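# Seat the feed hopper on the grinder inlet

## Task

Put the feed hopper onto the grinder's inlet so that it sits fitted there, and then release it.

## Robot and tools

Robot: two arms, left_arm and right_arm, each with six revolute joints and a parallel gripper. Scene frame: origin on the table top midway between the arms, +x out over the table, +z up, left_arm on the +y side. Bases: left_arm at (-0.021, +0.339, 0) m, right_arm at (+0.038, -0.358, 0) m, both turned only slightly about z. The names left and right do not mean sides of any image. A gripper's fingers point along its own +z and close along its y; end_effector_position is the spot between the pads, roughly 1 cm short of the tips.

Row layout (used by execute_actions and move): one flat list of 14 numbers covering both arms, each in [-1, 1]. First left_arm: shoulder, elbow, wrist roll, wrist pitch, waist, wrist yaw, opening; then the same seven for right_arm. Joint orders in results follow this too. The waist sign is flipped against the URDF everywhere (commands, results, refusals); stated ranges use URDF signs. Joint entries are scaled offsets, not angles: 1.0 equals 1.32 rad shoulder, 1.276 elbow, 2.022 wrist roll, 1.83 wrist pitch, 1.264 waist, 1.686 wrist yaw. Opening is absolute: +1 fully open, -1 shut. Ranges (rad, URDF signs): waist -2.880..2.880, shoulder 0..3.142, elbow 0..3.019, wrist pitch -1.693..1.571, wrist yaw -1.571..1.571, wrist roll -2.094..2.094.

execute_actions(actions): a list of up to 15 actions run in turn; each action is a table of up to 15 rows, one row per 1/30 s control step; if shorter, its final row repeats to fill 15 steps (0.5 s). Offsets in every row of an action are measured from the joint angles when that action began (for the first action, the angles in the latest reported state), not from the previous row. An empty list just returns state and images. If any joint would end more than 0.019 rad outside its range, the action is rejected for both arms; a malformed action, or a bad first action, rejects the whole call.

move(target, speed, blocking): target is one 14-number row; its offsets count from the Joint positions in the most recent result that lists them. All joints of both arms interpolate together, so grippers trace curves. speed is the top rate in rad/s of the joint with the largest travel, 0.01 to 2, default 0.5; paths last 0.5 to 10 s. It does not avoid obstacles or the other arm. Finger openings go out immediately. blocking=false returns after 0.5 s while motion continues; then use wait or stop before sending anything else. The result adds a move: line with the outcome (done, off_target, moving, held, fault), limits=held or limits=none, and each arm's joint farthest from target. Faster moves and targets further past a contact hit and press harder.

wait(seconds): 0 to 10; arms keep their last command; returns early if a running move finishes. stop(): brakes a running move (needs some room); fingers keep going. zoom_image(camera, region): region [x0, y0, x1, y1] in pixels, at most 504x504, from cam_head_left, cam_head_right, cam_left_wrist or cam_right_wrist (all 504x504). read_manual(section): licence text only, no motion. finished_scene(scene): ends scene 1 permanently after the robot has held its last command; the hopper must already be seated and released.

Results: a state line per arm gives gripper position (m) and quat_wxyz in the scene frame (less exact at long reach). Joint positions and Joint velocities list each arm's joints in row order (rad, rad/s) plus the finger gap in m (0.094 fully open). Joint targets shows what joints are currently driven toward. grip_measured is the opening on the command scale (each gripper may be off by about 1 mm). "joint sent to its limit" means a joint was clipped at its real end, which may sit 0.019 rad either side of the stated one. "joint command not followed" means a clearance check altered some joint targets. MOTOR HOT appears from 85 °C; at 100 °C an OVER-TEMPERATURE FAULT drops that arm until it cools. FAULT lines mark arm stops.

Motion rules: per step, each joint target may lead its measured angle by only 0.264 (waist), 0.32 (shoulder), 0.276 (elbow), 0.33 (wrist pitch), 0.186 (wrist yaw), 0.522 (wrist roll) rad, and targets that would shift the gripper over 70 mm are scaled back, so big changes take several actions; finish leftover motion in the next action. Arms can sag under zero offsets: in a reply's first call, command offsets back to the desired angles, then zeros, extending the aim if a joint still lags. The simulation keeps running while you think, holding the last command.

Gripping: to hold, command an opening below grip_measured, about 0.03 lower for a firm grip, less for a gentle one. Pad force tops out near 50 to 62 N, weaker on thin parts.

Avoid: letting the arms collide or press each other, knocking anything off the table, dropping or slamming the hopper, hard pushes, and long heavy holds that heat motors. Brief tugs on held parts or nudges to loose objects may occur.

Each tool is called as name(argument=value, ...), one argument or row to a line, values as JSON.

## Session

execute_actions(
  actions=[],
)

Scene clock: 0.00 s.
left_arm: end_effector_position=(+0.2649, +0.5370, +0.2437) grip_measured=+1.000 end_effector_quat_wxyz=(-0.123, +0.449, +0.724, +0.508) | right_arm: end_effector_position=(+0.7720, -0.4058, +0.2607) grip_measured=+1.000 end_effector_quat_wxyz=(+0.526, +0.045, +0.842, -0.113)
Joint names: [shoulder, elbow, wrist roll, wrist pitch, waist, wrist yaw]
Joint positions: left_arm=[ 0.837  0.617  1.71  -0.566 -0.182 -0.874  0.094] | right_arm=[ 1.749  1.414 -0.05  -0.112  0.053  0.23   0.094]
Joint velocities: left_arm=[ 0.005  0.002  0.051  0.002  0.024 -0.007  0.   ] | right_arm=[ 0.015  0.002 -0.007 -0.017  0.015  0.022  0.   ]
Joint targets: left_arm=[0.837 0.643 1.710 -0.563 -0.182 -0.874] | right_arm=[1.752 1.439 -0.050 -0.108 0.053 0.230]

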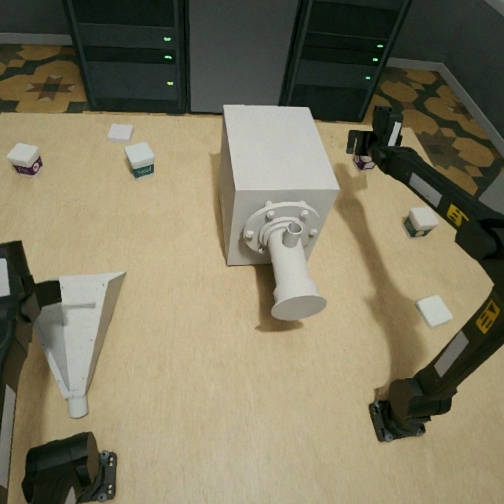

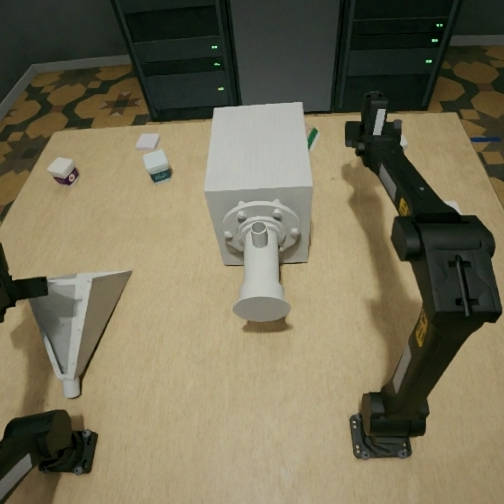

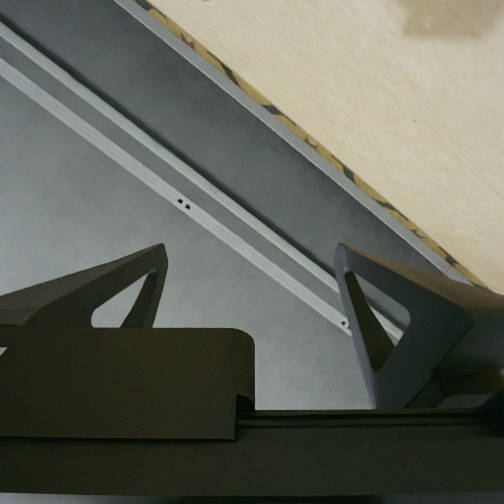

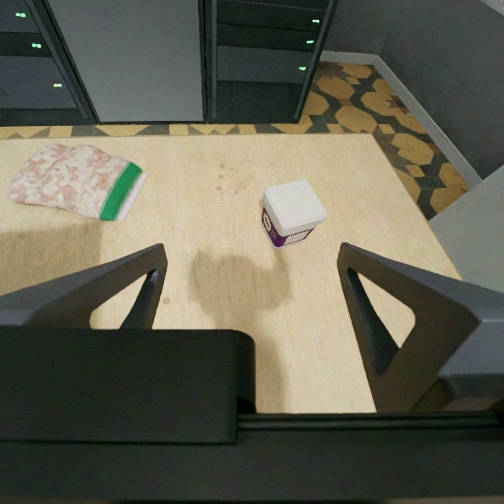

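zoom_image(
  camera="cam_head_right",
  region=[0,230,200,480],
)

zoom_image(
  camera="cam_head_left",
  region=[210,170,370,330],
)

zoom_image(
  camera="cam_head_left",
  region=[0,230,200,504],
)

Region (0, 230, 200, 480) of cam_head_right's 504x504 image, scaled by 2.016, with more detail than that image has; it fills the left 403 columns of this view, and the rest is white.

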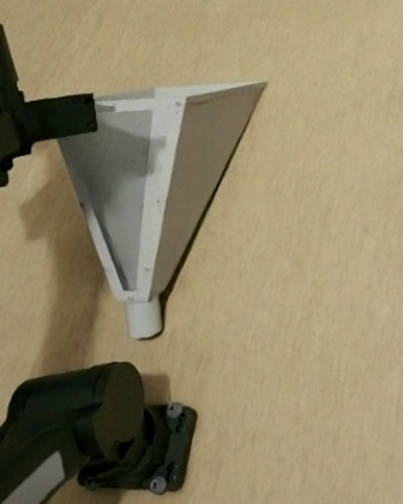

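Region (210, 170, 370, 330) of cam_head_left's 504x504 image, scaled by 3.150, with more detail than that image has.

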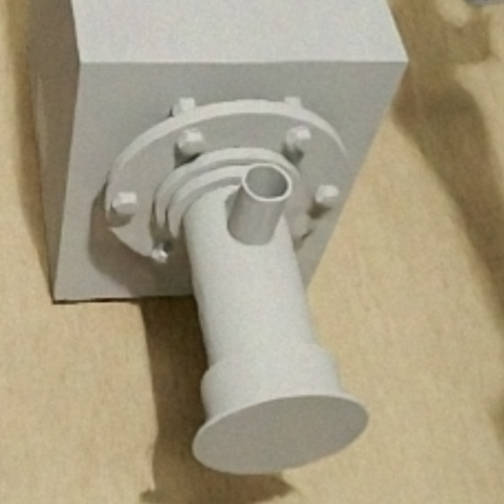

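Region (0, 230, 200, 504) of cam_head_left's 504x504 image, scaled by 1.839, with more detail than that image has; it fills the left 368 columns of this view, and the rest is white.

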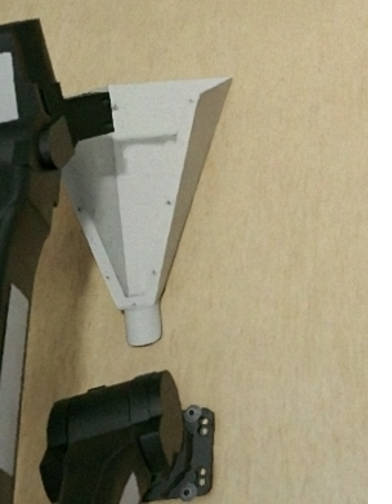

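move(
  target=[0.04,0.45,0,0,0,0,1,-0.496,0.01,0.025,-0.3,0,-0.136,1],
  speed=1,
)

move(
  target=[0,0.02,-0.846,-0.374,0.03,0.518,1,0,0.02,0,-0.335,-0.62,0,1],
  speed=1.3,
)

Scene clock: 38.83 s.
left_arm: end_effector_position=(+0.3200, +0.5492, +0.5171) grip_measured=+1.000 end_effector_quat_wxyz=(+0.030, +0.308, +0.705, +0.638) | right_arm: end_effector_position=(+0.5418, -0.3645, +0.5363) grip_measured=+1.000 end_effector_quat_wxyz=(+0.580, +0.003, +0.815, -0.007)
Joint names: [shoulder, elbow, wrist roll, wrist pitch, waist, wrist yaw]
Joint positions: left_arm=[ 0.883  1.158  1.71  -0.566 -0.182 -0.874  0.094] | right_arm=[ 1.093  1.409 -0.007 -0.649  0.053  0.003  0.094]
Joint velocities: left_arm=[-0.015  0.012 -0.051  0.002  0.005 -0.095  0.   ] | right_arm=[-0.015 -0.002 -0.051 -0.012  0.015  0.051  0.   ]
Joint targets: left_arm=[0.890 1.192 1.710 -0.566 -0.182 -0.874] | right_arm=[1.095 1.427 0.000 -0.661 0.053 0.000]
move: off_target (left_arm); limits=none; left_arm: farthest joint: the elbow, 0.033 radians from its target (0.574 radians at the start); right_arm: farthest joint: the elbow, 0.018 radians from its target (0.013 radians at the start)

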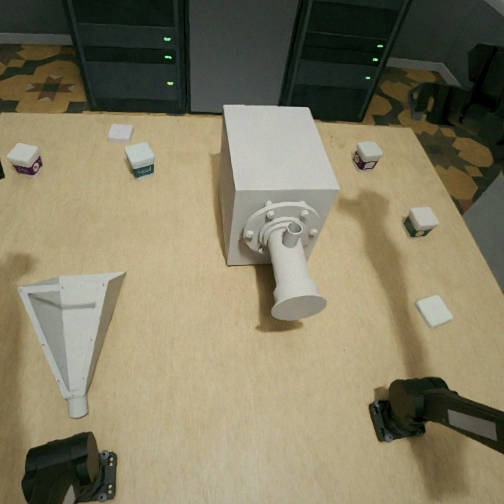

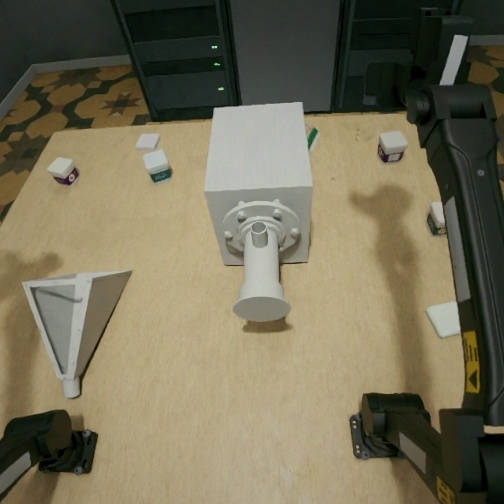

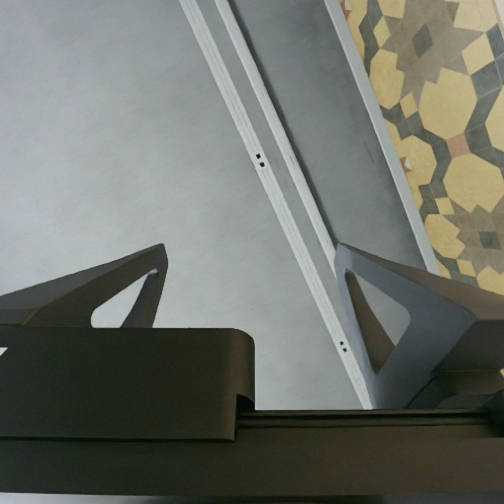

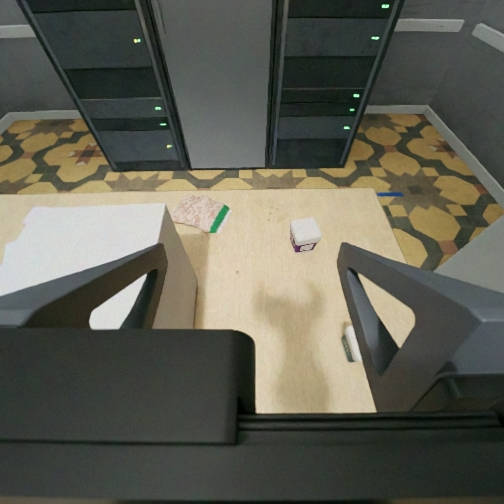

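Scene clock: 41.17 s.
left_arm: end_effector_position=(+0.3153, +0.4042, +0.3685) grip_measured=+1.000 end_effector_quat_wxyz=(+0.299, -0.085, +0.950, +0.032) | right_arm: end_effector_position=(+0.3387, -0.0673, +0.4193) grip_measured=+1.000 end_effector_quat_wxyz=(+0.292, -0.360, +0.879, +0.116)
Joint names: [shoulder, elbow, wrist roll, wrist pitch, waist, wrist yaw]
Joint positions: left_arm=[ 0.883  1.158  0.012 -1.236 -0.154 -0.005  0.094] | right_arm=[ 1.093  1.409 -0.007 -1.248 -0.73   0.003  0.094]
Joint velocities: left_arm=[ 0.005 -0.012 -0.022  0.002  0.005  0.007  0.   ] | right_arm=[ 0.005  0.017 -0.022 -0.002  0.005 -0.022  0.   ]
Joint targets: left_arm=[0.883 1.184 -0.001 -1.250 -0.144 -0.001] | right_arm=[1.093 1.435 -0.007 -1.262 -0.731 0.003]
move: off_target (left_arm, right_arm); limits=none; left_arm: farthest joint: the elbow, 0.025 radians from its target (0.025 radians at the start); right_arm: farthest joint: the elbow, 0.025 radians from its target (0.025 radians at the start)

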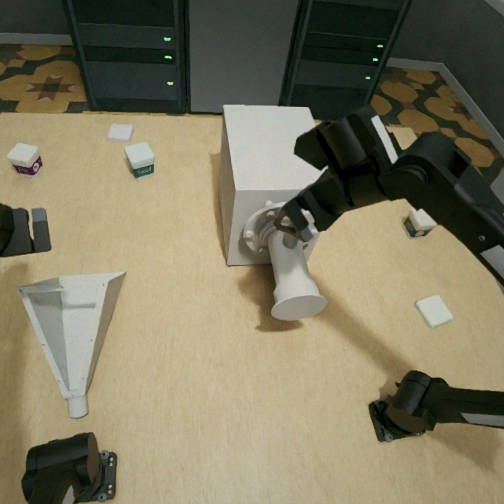

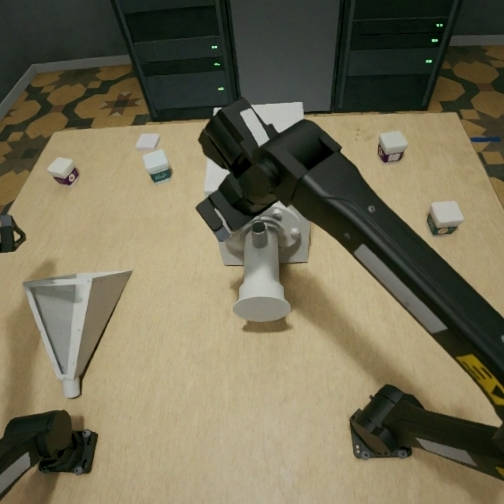

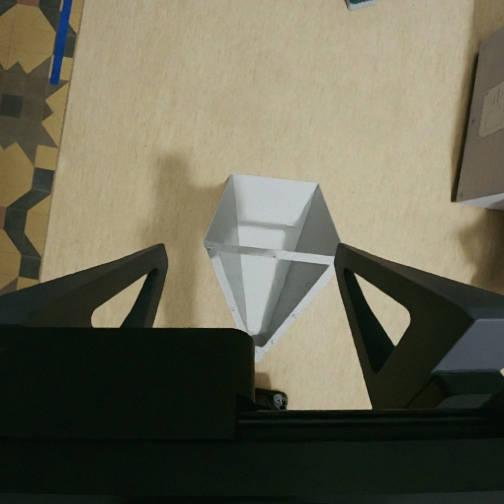

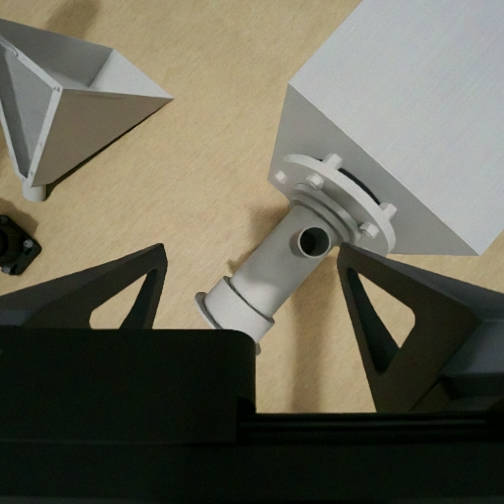

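move(
  target=[-0.2,-0.1,0,-0.15,0.03,0,1,0,0.02,0,0,0.13,0,1],
  speed=0.8,
)

move(
  target=[0,0.02,0,0,0,0,1,-0.1,-0.2,0,0.75,-0.62,0,1],
  speed=1.3,
)

move(
  target=[0,0.02,0,0,0,0,1,0.42,-0.65,0,0.77,0,0,1],
  speed=1.3,
)

Scene clock: 69.90 s.
left_arm: end_effector_position=(+0.1938, +0.3746, +0.3424) grip_measured=+1.000 end_effector_quat_wxyz=(+0.241, -0.073, +0.968, +0.023) | right_arm: end_effector_position=(+0.3822, -0.1205, +0.4193) grip_measured=+1.000 end_effector_quat_wxyz=(+0.301, -0.286, +0.905, +0.091)
Joint names: [shoulder, elbow, wrist roll, wrist pitch, waist, wrist yaw]
Joint positions: left_arm=[ 0.618  1.033  0.012 -1.497 -0.126 -0.005  0.094] | right_arm=[ 1.093  1.409 -0.007 -1.248 -0.565  0.003  0.094]
Joint velocities: left_arm=[-0.015 -0.007 -0.066  0.002 -0.005  0.007  0.   ] | right_arm=[-0.005 -0.012  0.007  0.012  0.015  0.022  0.   ]
Joint targets: left_arm=[0.619 1.031 0.012 -1.510 -0.117 -0.005] | right_arm=[1.093 1.435 -0.007 -1.248 -0.565 0.003]
move: off_target (right_arm); limits=none; left_arm: farthest joint: the wrist pitch, 0.014 radians from its target (0.275 radians at the start); right_arm: farthest joint: the elbow, 0.025 radians from its target (0.025 radians at the start)

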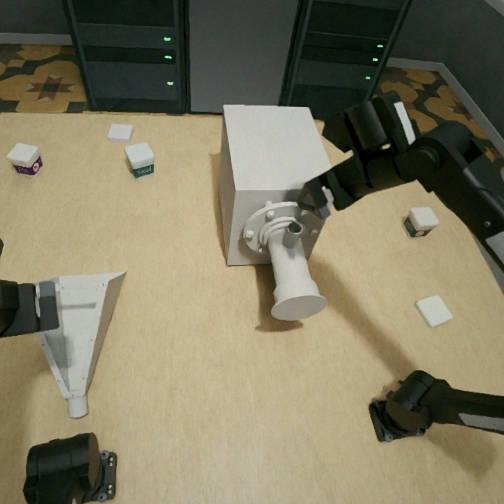

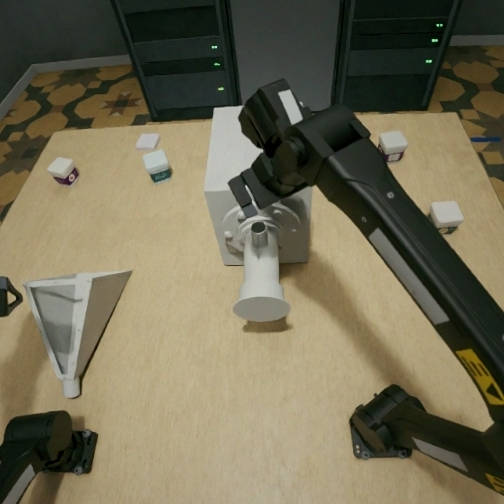

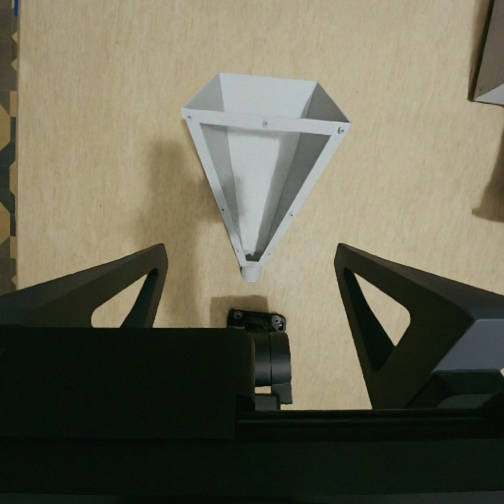

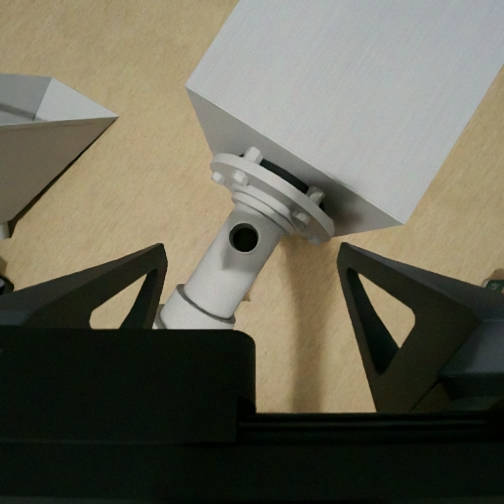

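Scene clock: 71.73 s.
left_arm: end_effector_position=(+0.1938, +0.3746, +0.3424) grip_measured=+1.000 end_effector_quat_wxyz=(+0.241, -0.073, +0.968, +0.023) | right_arm: end_effector_position=(+0.1248, +0.1093, +0.6242) grip_measured=+1.000 end_effector_quat_wxyz=(+0.619, -0.383, +0.458, +0.511)
Joint names: [shoulder, elbow, wrist roll, wrist pitch, waist, wrist yaw]
Joint positions: left_arm=[ 0.618  1.033  0.012 -1.497 -0.126 -0.005  0.094] | right_arm=[ 0.971  1.16  -0.007  0.103 -1.349  0.004  0.094]
Joint velocities: left_arm=[-0.024  0.002 -0.051 -0.002 -0.015  0.007  0.   ] | right_arm=[-0.005 -0.027 -0.095 -0.007  0.015 -0.037  0.   ]
Joint targets: left_arm=[0.618 1.059 0.012 -1.497 -0.126 -0.005] | right_arm=[0.961 1.154 -0.007 0.125 -1.349 0.003]
move: off_target (left_arm, right_arm); limits=none; left_arm: farthest joint: the elbow, 0.025 radians from its target (0.025 radians at the start); right_arm: farthest joint: the wrist pitch, 0.022 radians from its target (1.372 radians at the start)

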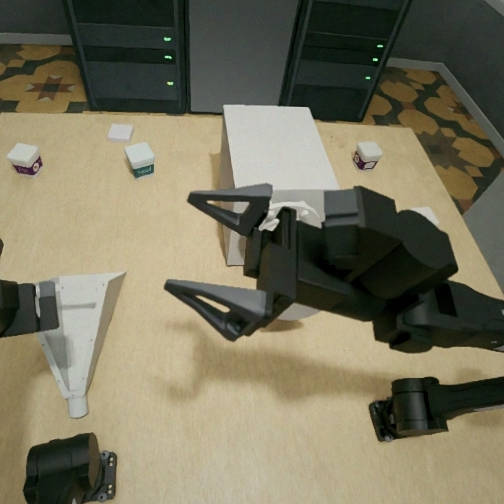

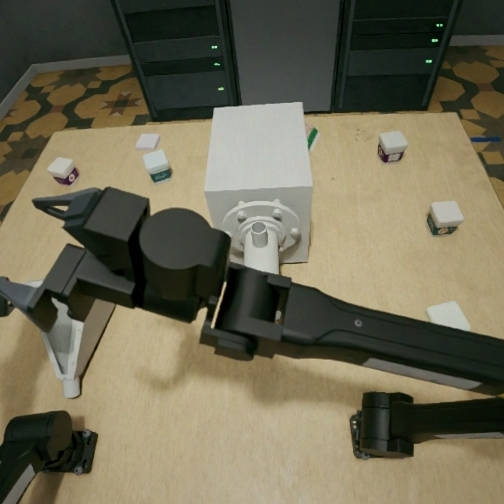

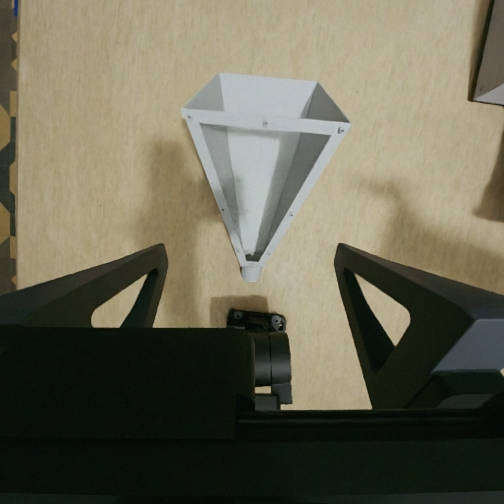

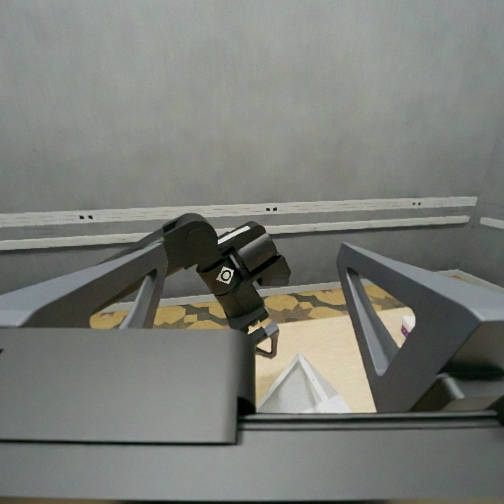

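Scene clock: 73.47 s.
left_arm: end_effector_position=(+0.1938, +0.3746, +0.3424) grip_measured=+1.000 end_effector_quat_wxyz=(+0.241, -0.073, +0.968, +0.023) | right_arm: end_effector_position=(+0.1198, +0.0821, +0.2332) grip_measured=+1.000 end_effector_quat_wxyz=(+0.622, -0.379, +0.453, +0.514)
Joint names: [shoulder, elbow, wrist roll, wrist pitch, waist, wrist yaw]
Joint positions: left_arm=[ 0.618  1.033  0.012 -1.497 -0.126 -0.005  0.094] | right_arm=[ 1.513  0.331 -0.007  1.489 -1.349  0.004  0.094]
Joint velocities: left_arm=[-0.024  0.007 -0.066 -0.017  0.024  0.037  0.   ] | right_arm=[-0.005  0.002 -0.037  0.002  0.005 -0.007  0.   ]
Joint targets: left_arm=[0.618 1.059 0.012 -1.497 -0.126 -0.005] | right_arm=[1.525 0.331 -0.007 1.512 -1.349 0.004]
move: off_target (left_arm, right_arm); limits=none; left_arm: farthest joint: the elbow, 0.025 radians from its target (0.025 radians at the start); right_arm: farthest joint: the wrist pitch, 0.023 radians from its target (1.409 radians at the start)

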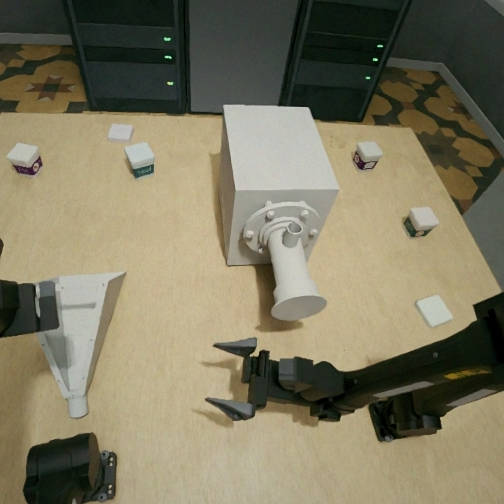

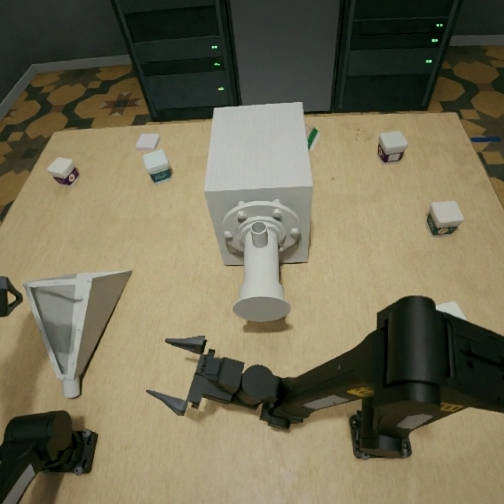

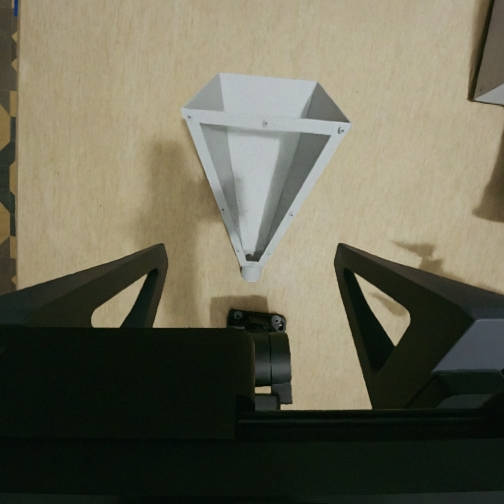

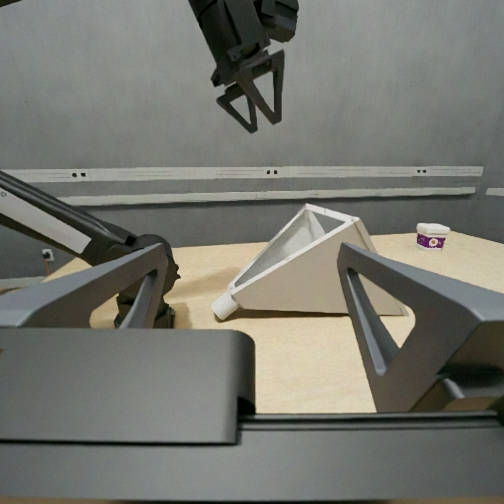

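move(
  target=[-0.198,-0.481,0,0.08,0,0,0.4,0,0.01,0,-0.05,0,0,1],
  speed=0.7,
)

move(
  target=[0.066,-0.15,0,0.16,0,0,0.4,0,0.01,0,0,0,0,1],
  speed=0.3,
)

Scene clock: 100.97 s.
left_arm: end_effector_position=(+0.1124, +0.3614, +0.1101) grip_measured=+0.402 end_effector_quat_wxyz=(+0.126, -0.074, +0.989, +0.013) | right_arm: end_effector_position=(+0.1207, +0.0871, +0.2148) grip_measured=+1.000 end_effector_quat_wxyz=(+0.604, -0.399, +0.477, +0.499)
Joint names: [shoulder, elbow, wrist roll, wrist pitch, waist, wrist yaw]
Joint positions: left_arm=[ 0.363  0.414  0.012 -1.368 -0.126 -0.005  0.066] | right_arm=[ 1.513  0.331 -0.007  1.412 -1.349  0.004  0.094]
Joint velocities: left_arm=[ 0.005 -0.017 -0.037  0.017 -0.005 -0.007 -0.   ] | right_arm=[-0.005 -0.007 -0.037  0.007  0.005 -0.022  0.   ]
Joint targets: left_arm=[0.357 0.419 0.012 -1.351 -0.126 -0.005] | right_arm=[1.513 0.344 -0.007 1.397 -1.349 0.004]
move: done; limits=none; left_arm: farthest joint: the wrist pitch, 0.017 radians from its target (0.146 radians at the start); right_arm: farthest joint: the wrist pitch, 0.014 radians from its target (0.092 radians at the start)

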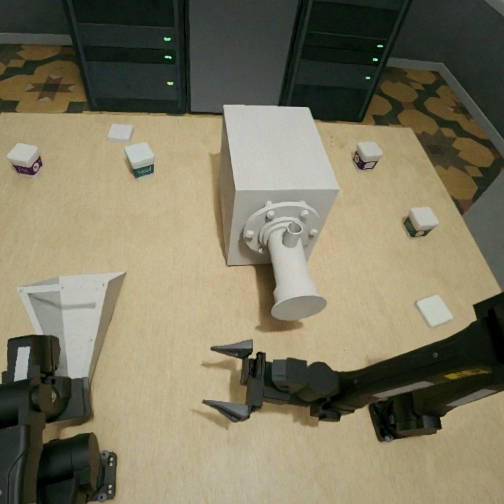

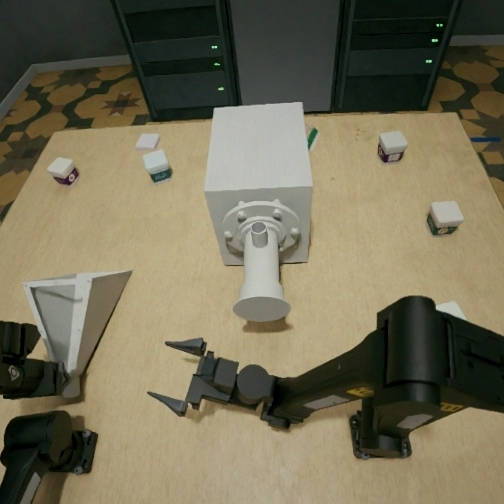

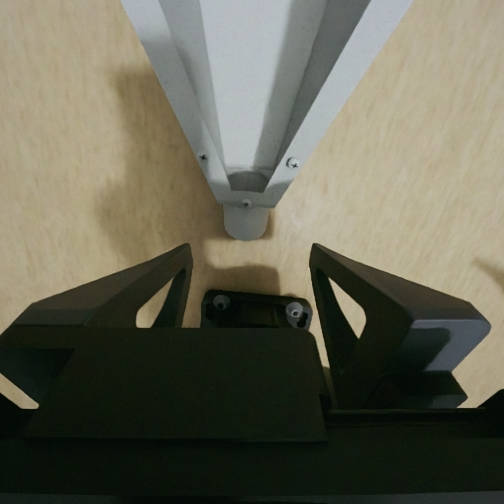

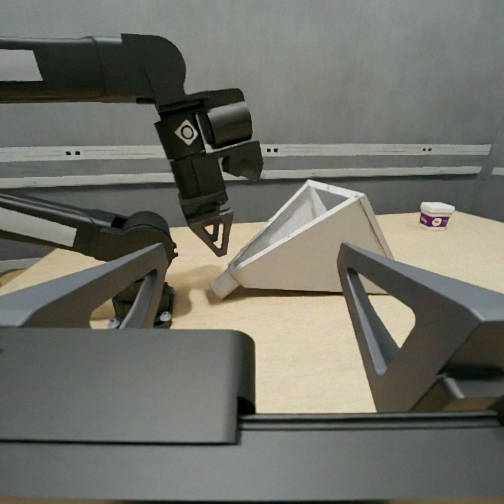

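Scene clock: 102.43 s.
left_arm: end_effector_position=(+0.1218, +0.3630, +0.0338) grip_measured=+0.402 end_effector_quat_wxyz=(+0.128, -0.074, +0.989, +0.013) | right_arm: end_effector_position=(+0.1207, +0.0871, +0.2148) grip_measured=+1.000 end_effector_quat_wxyz=(+0.604, -0.399, +0.477, +0.499)
Joint names: [shoulder, elbow, wrist roll, wrist pitch, waist, wrist yaw]
Joint positions: left_arm=[ 0.444  0.225  0.012 -1.093 -0.126 -0.005  0.066] | right_arm=[ 1.513  0.331 -0.007  1.412 -1.349  0.004  0.094]
Joint velocities: left_arm=[-0.015  0.012 -0.022  0.012  0.005 -0.037  0.   ] | right_arm=[-0.005  0.002  0.022 -0.017  0.015 -0.007  0.   ]
Joint targets: left_arm=[0.450 0.223 0.012 -1.075 -0.126 -0.005] | right_arm=[1.513 0.344 -0.007 1.412 -1.349 0.004]
move: done; limits=none; left_arm: farthest joint: the wrist pitch, 0.017 radians from its target (0.293 radians at the start); right_arm: farthest joint: the elbow, 0.013 radians from its target (0.013 radians at the start)

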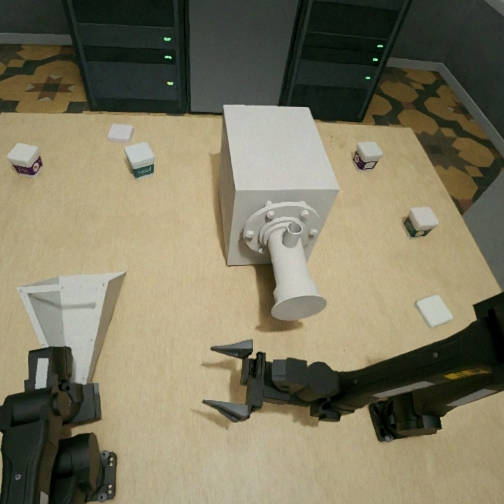

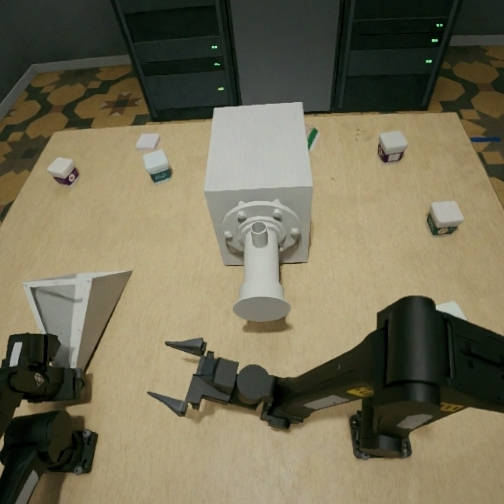

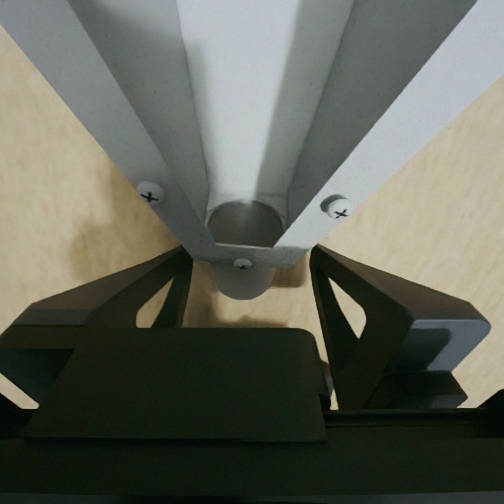

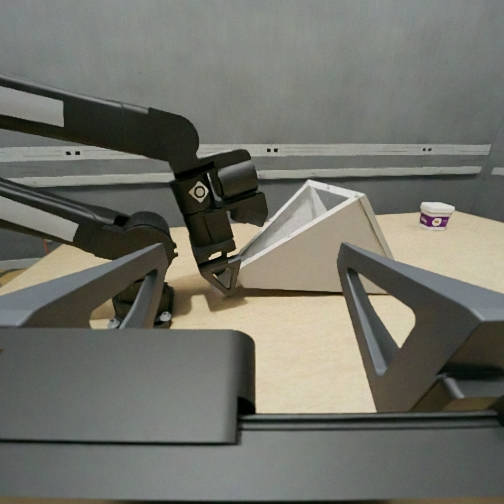

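move(
  target=[0,0,0,0,0,0,-0.08,0,0.01,0,0,0.1,0,1],
)

move(
  target=[0.236,-0.042,0,0.42,0.04,0,-0.08,0,0.01,0,0,0,0,1],
  speed=0.35,
)

zoom_image(
  camera="cam_right_wrist",
  region=[170,160,370,330],
)

Scene clock: 111.93 s.
left_arm: end_effector_position=(+0.1217, +0.3637, +0.0338) grip_measured=-0.077 end_effector_quat_wxyz=(+0.128, -0.074, +0.989, +0.015) | right_arm: end_effector_position=(+0.1746, +0.0736, +0.2148) grip_measured=+1.000 end_effector_quat_wxyz=(+0.634, -0.369, +0.500, +0.461)
Joint names: [shoulder, elbow, wrist roll, wrist pitch, waist, wrist yaw]
Joint positions: left_arm=[ 0.444  0.225  0.012 -1.093 -0.126 -0.009  0.043] | right_arm=[ 1.513  0.331 -0.007  1.412 -1.226  0.004  0.094]
Joint velocities: left_arm=[ 0.015 -0.007 -0.007  0.012 -0.024 -0.007  0.   ] | right_arm=[-0.015  0.017 -0.022  0.002  0.024 -0.037  0.   ]
Joint targets: left_arm=[0.444 0.225 0.012 -1.093 -0.126 -0.004] | right_arm=[1.513 0.344 -0.007 1.412 -1.223 0.004]
move: done; limits=none; left_arm: farthest joint: the wrist yaw, 0.004 radians from its target (0.000 radians at the start); right_arm: farthest joint: the elbow, 0.013 radians from its target (0.013 radians at the start)

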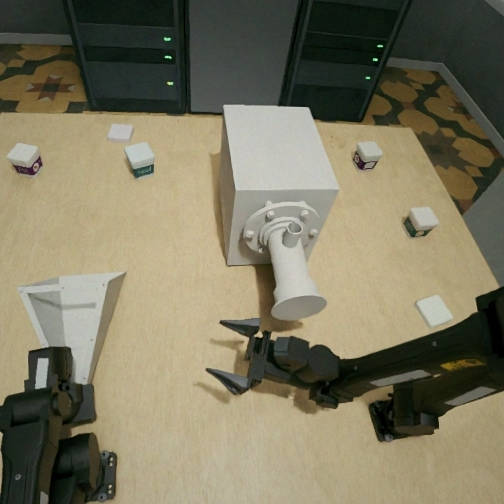

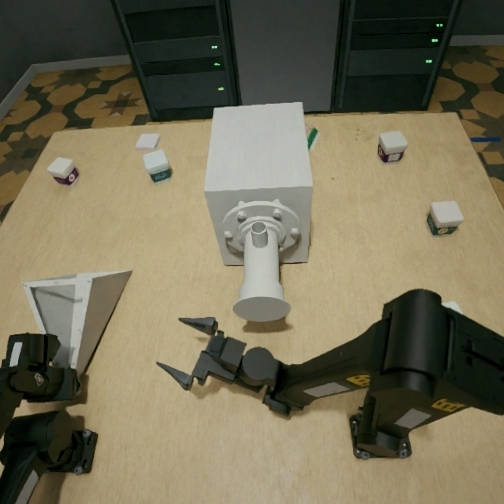

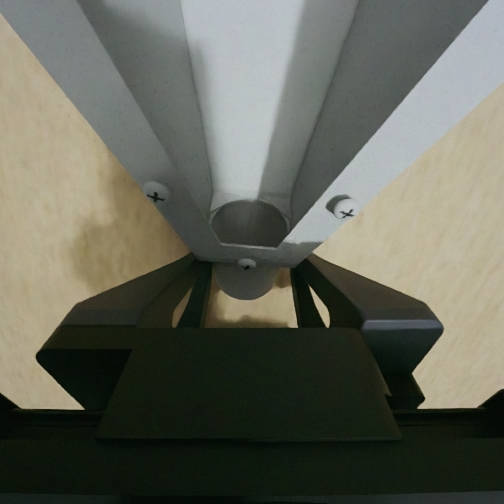

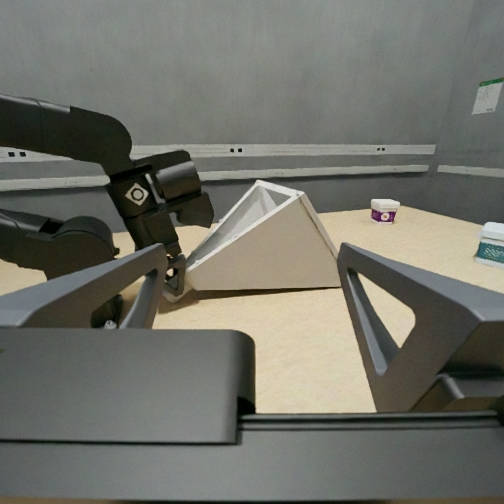

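Scene clock: 114.53 s.
left_arm: end_effector_position=(+0.2338, +0.3729, +0.0318) grip_measured=-0.078 end_effector_quat_wxyz=(+0.312, -0.055, +0.948, +0.027) | right_arm: end_effector_position=(+0.1746, +0.0736, +0.2148) grip_measured=+1.000 end_effector_quat_wxyz=(+0.634, -0.369, +0.500, +0.461)
Joint names: [shoulder, elbow, wrist roll, wrist pitch, waist, wrist yaw]
Joint positions: left_arm=[ 0.749  0.171  0.012 -0.355 -0.09  -0.012  0.043] | right_arm=[ 1.513  0.331 -0.007  1.412 -1.226  0.004  0.094]
Joint velocities: left_arm=[-0.005 -0.002 -0.095 -0.012  0.005 -0.051 -0.   ] | right_arm=[-0.015 -0.017  0.007 -0.002 -0.005 -0.037  0.   ]
Joint targets: left_arm=[0.756 0.171 0.012 -0.324 -0.075 -0.009] | right_arm=[1.513 0.344 -0.007 1.412 -1.226 0.004]
move: off_target (left_arm); limits=none; left_arm: farthest joint: the wrist pitch, 0.031 radians from its target (0.768 radians at the start); right_arm: farthest joint: the elbow, 0.013 radians from its target (0.013 radians at the start)

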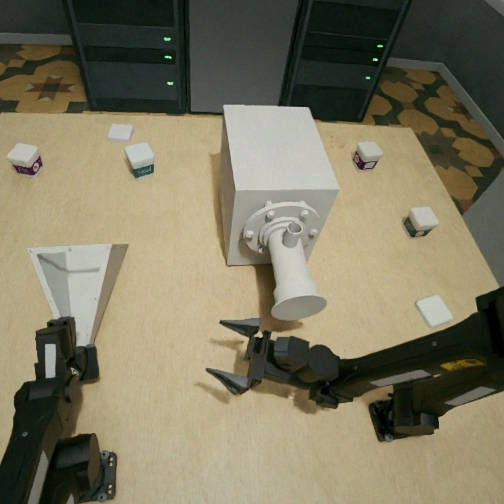

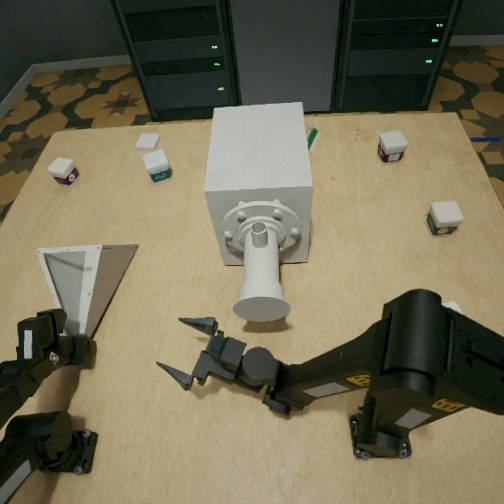

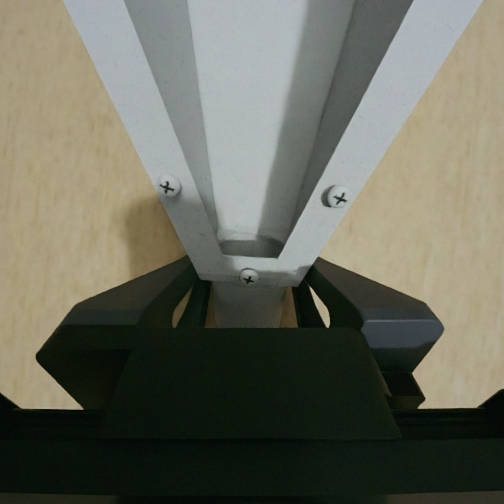

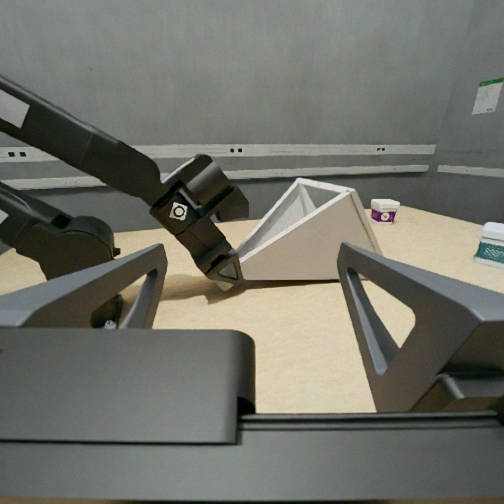

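Region (170, 160, 370, 330) of cam_right_wrist's 504x504 image, scaled by 2.520, with more detail than that image has; it fills the top 428 rows of this view, and the rest is white.

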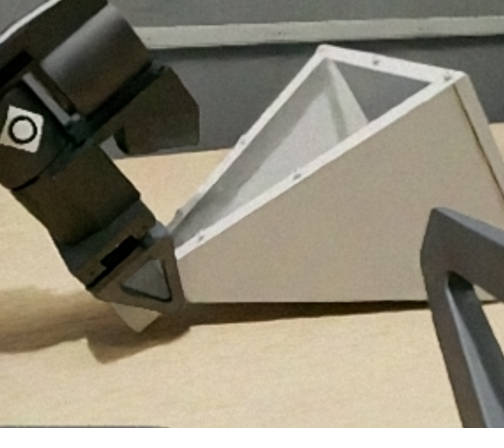

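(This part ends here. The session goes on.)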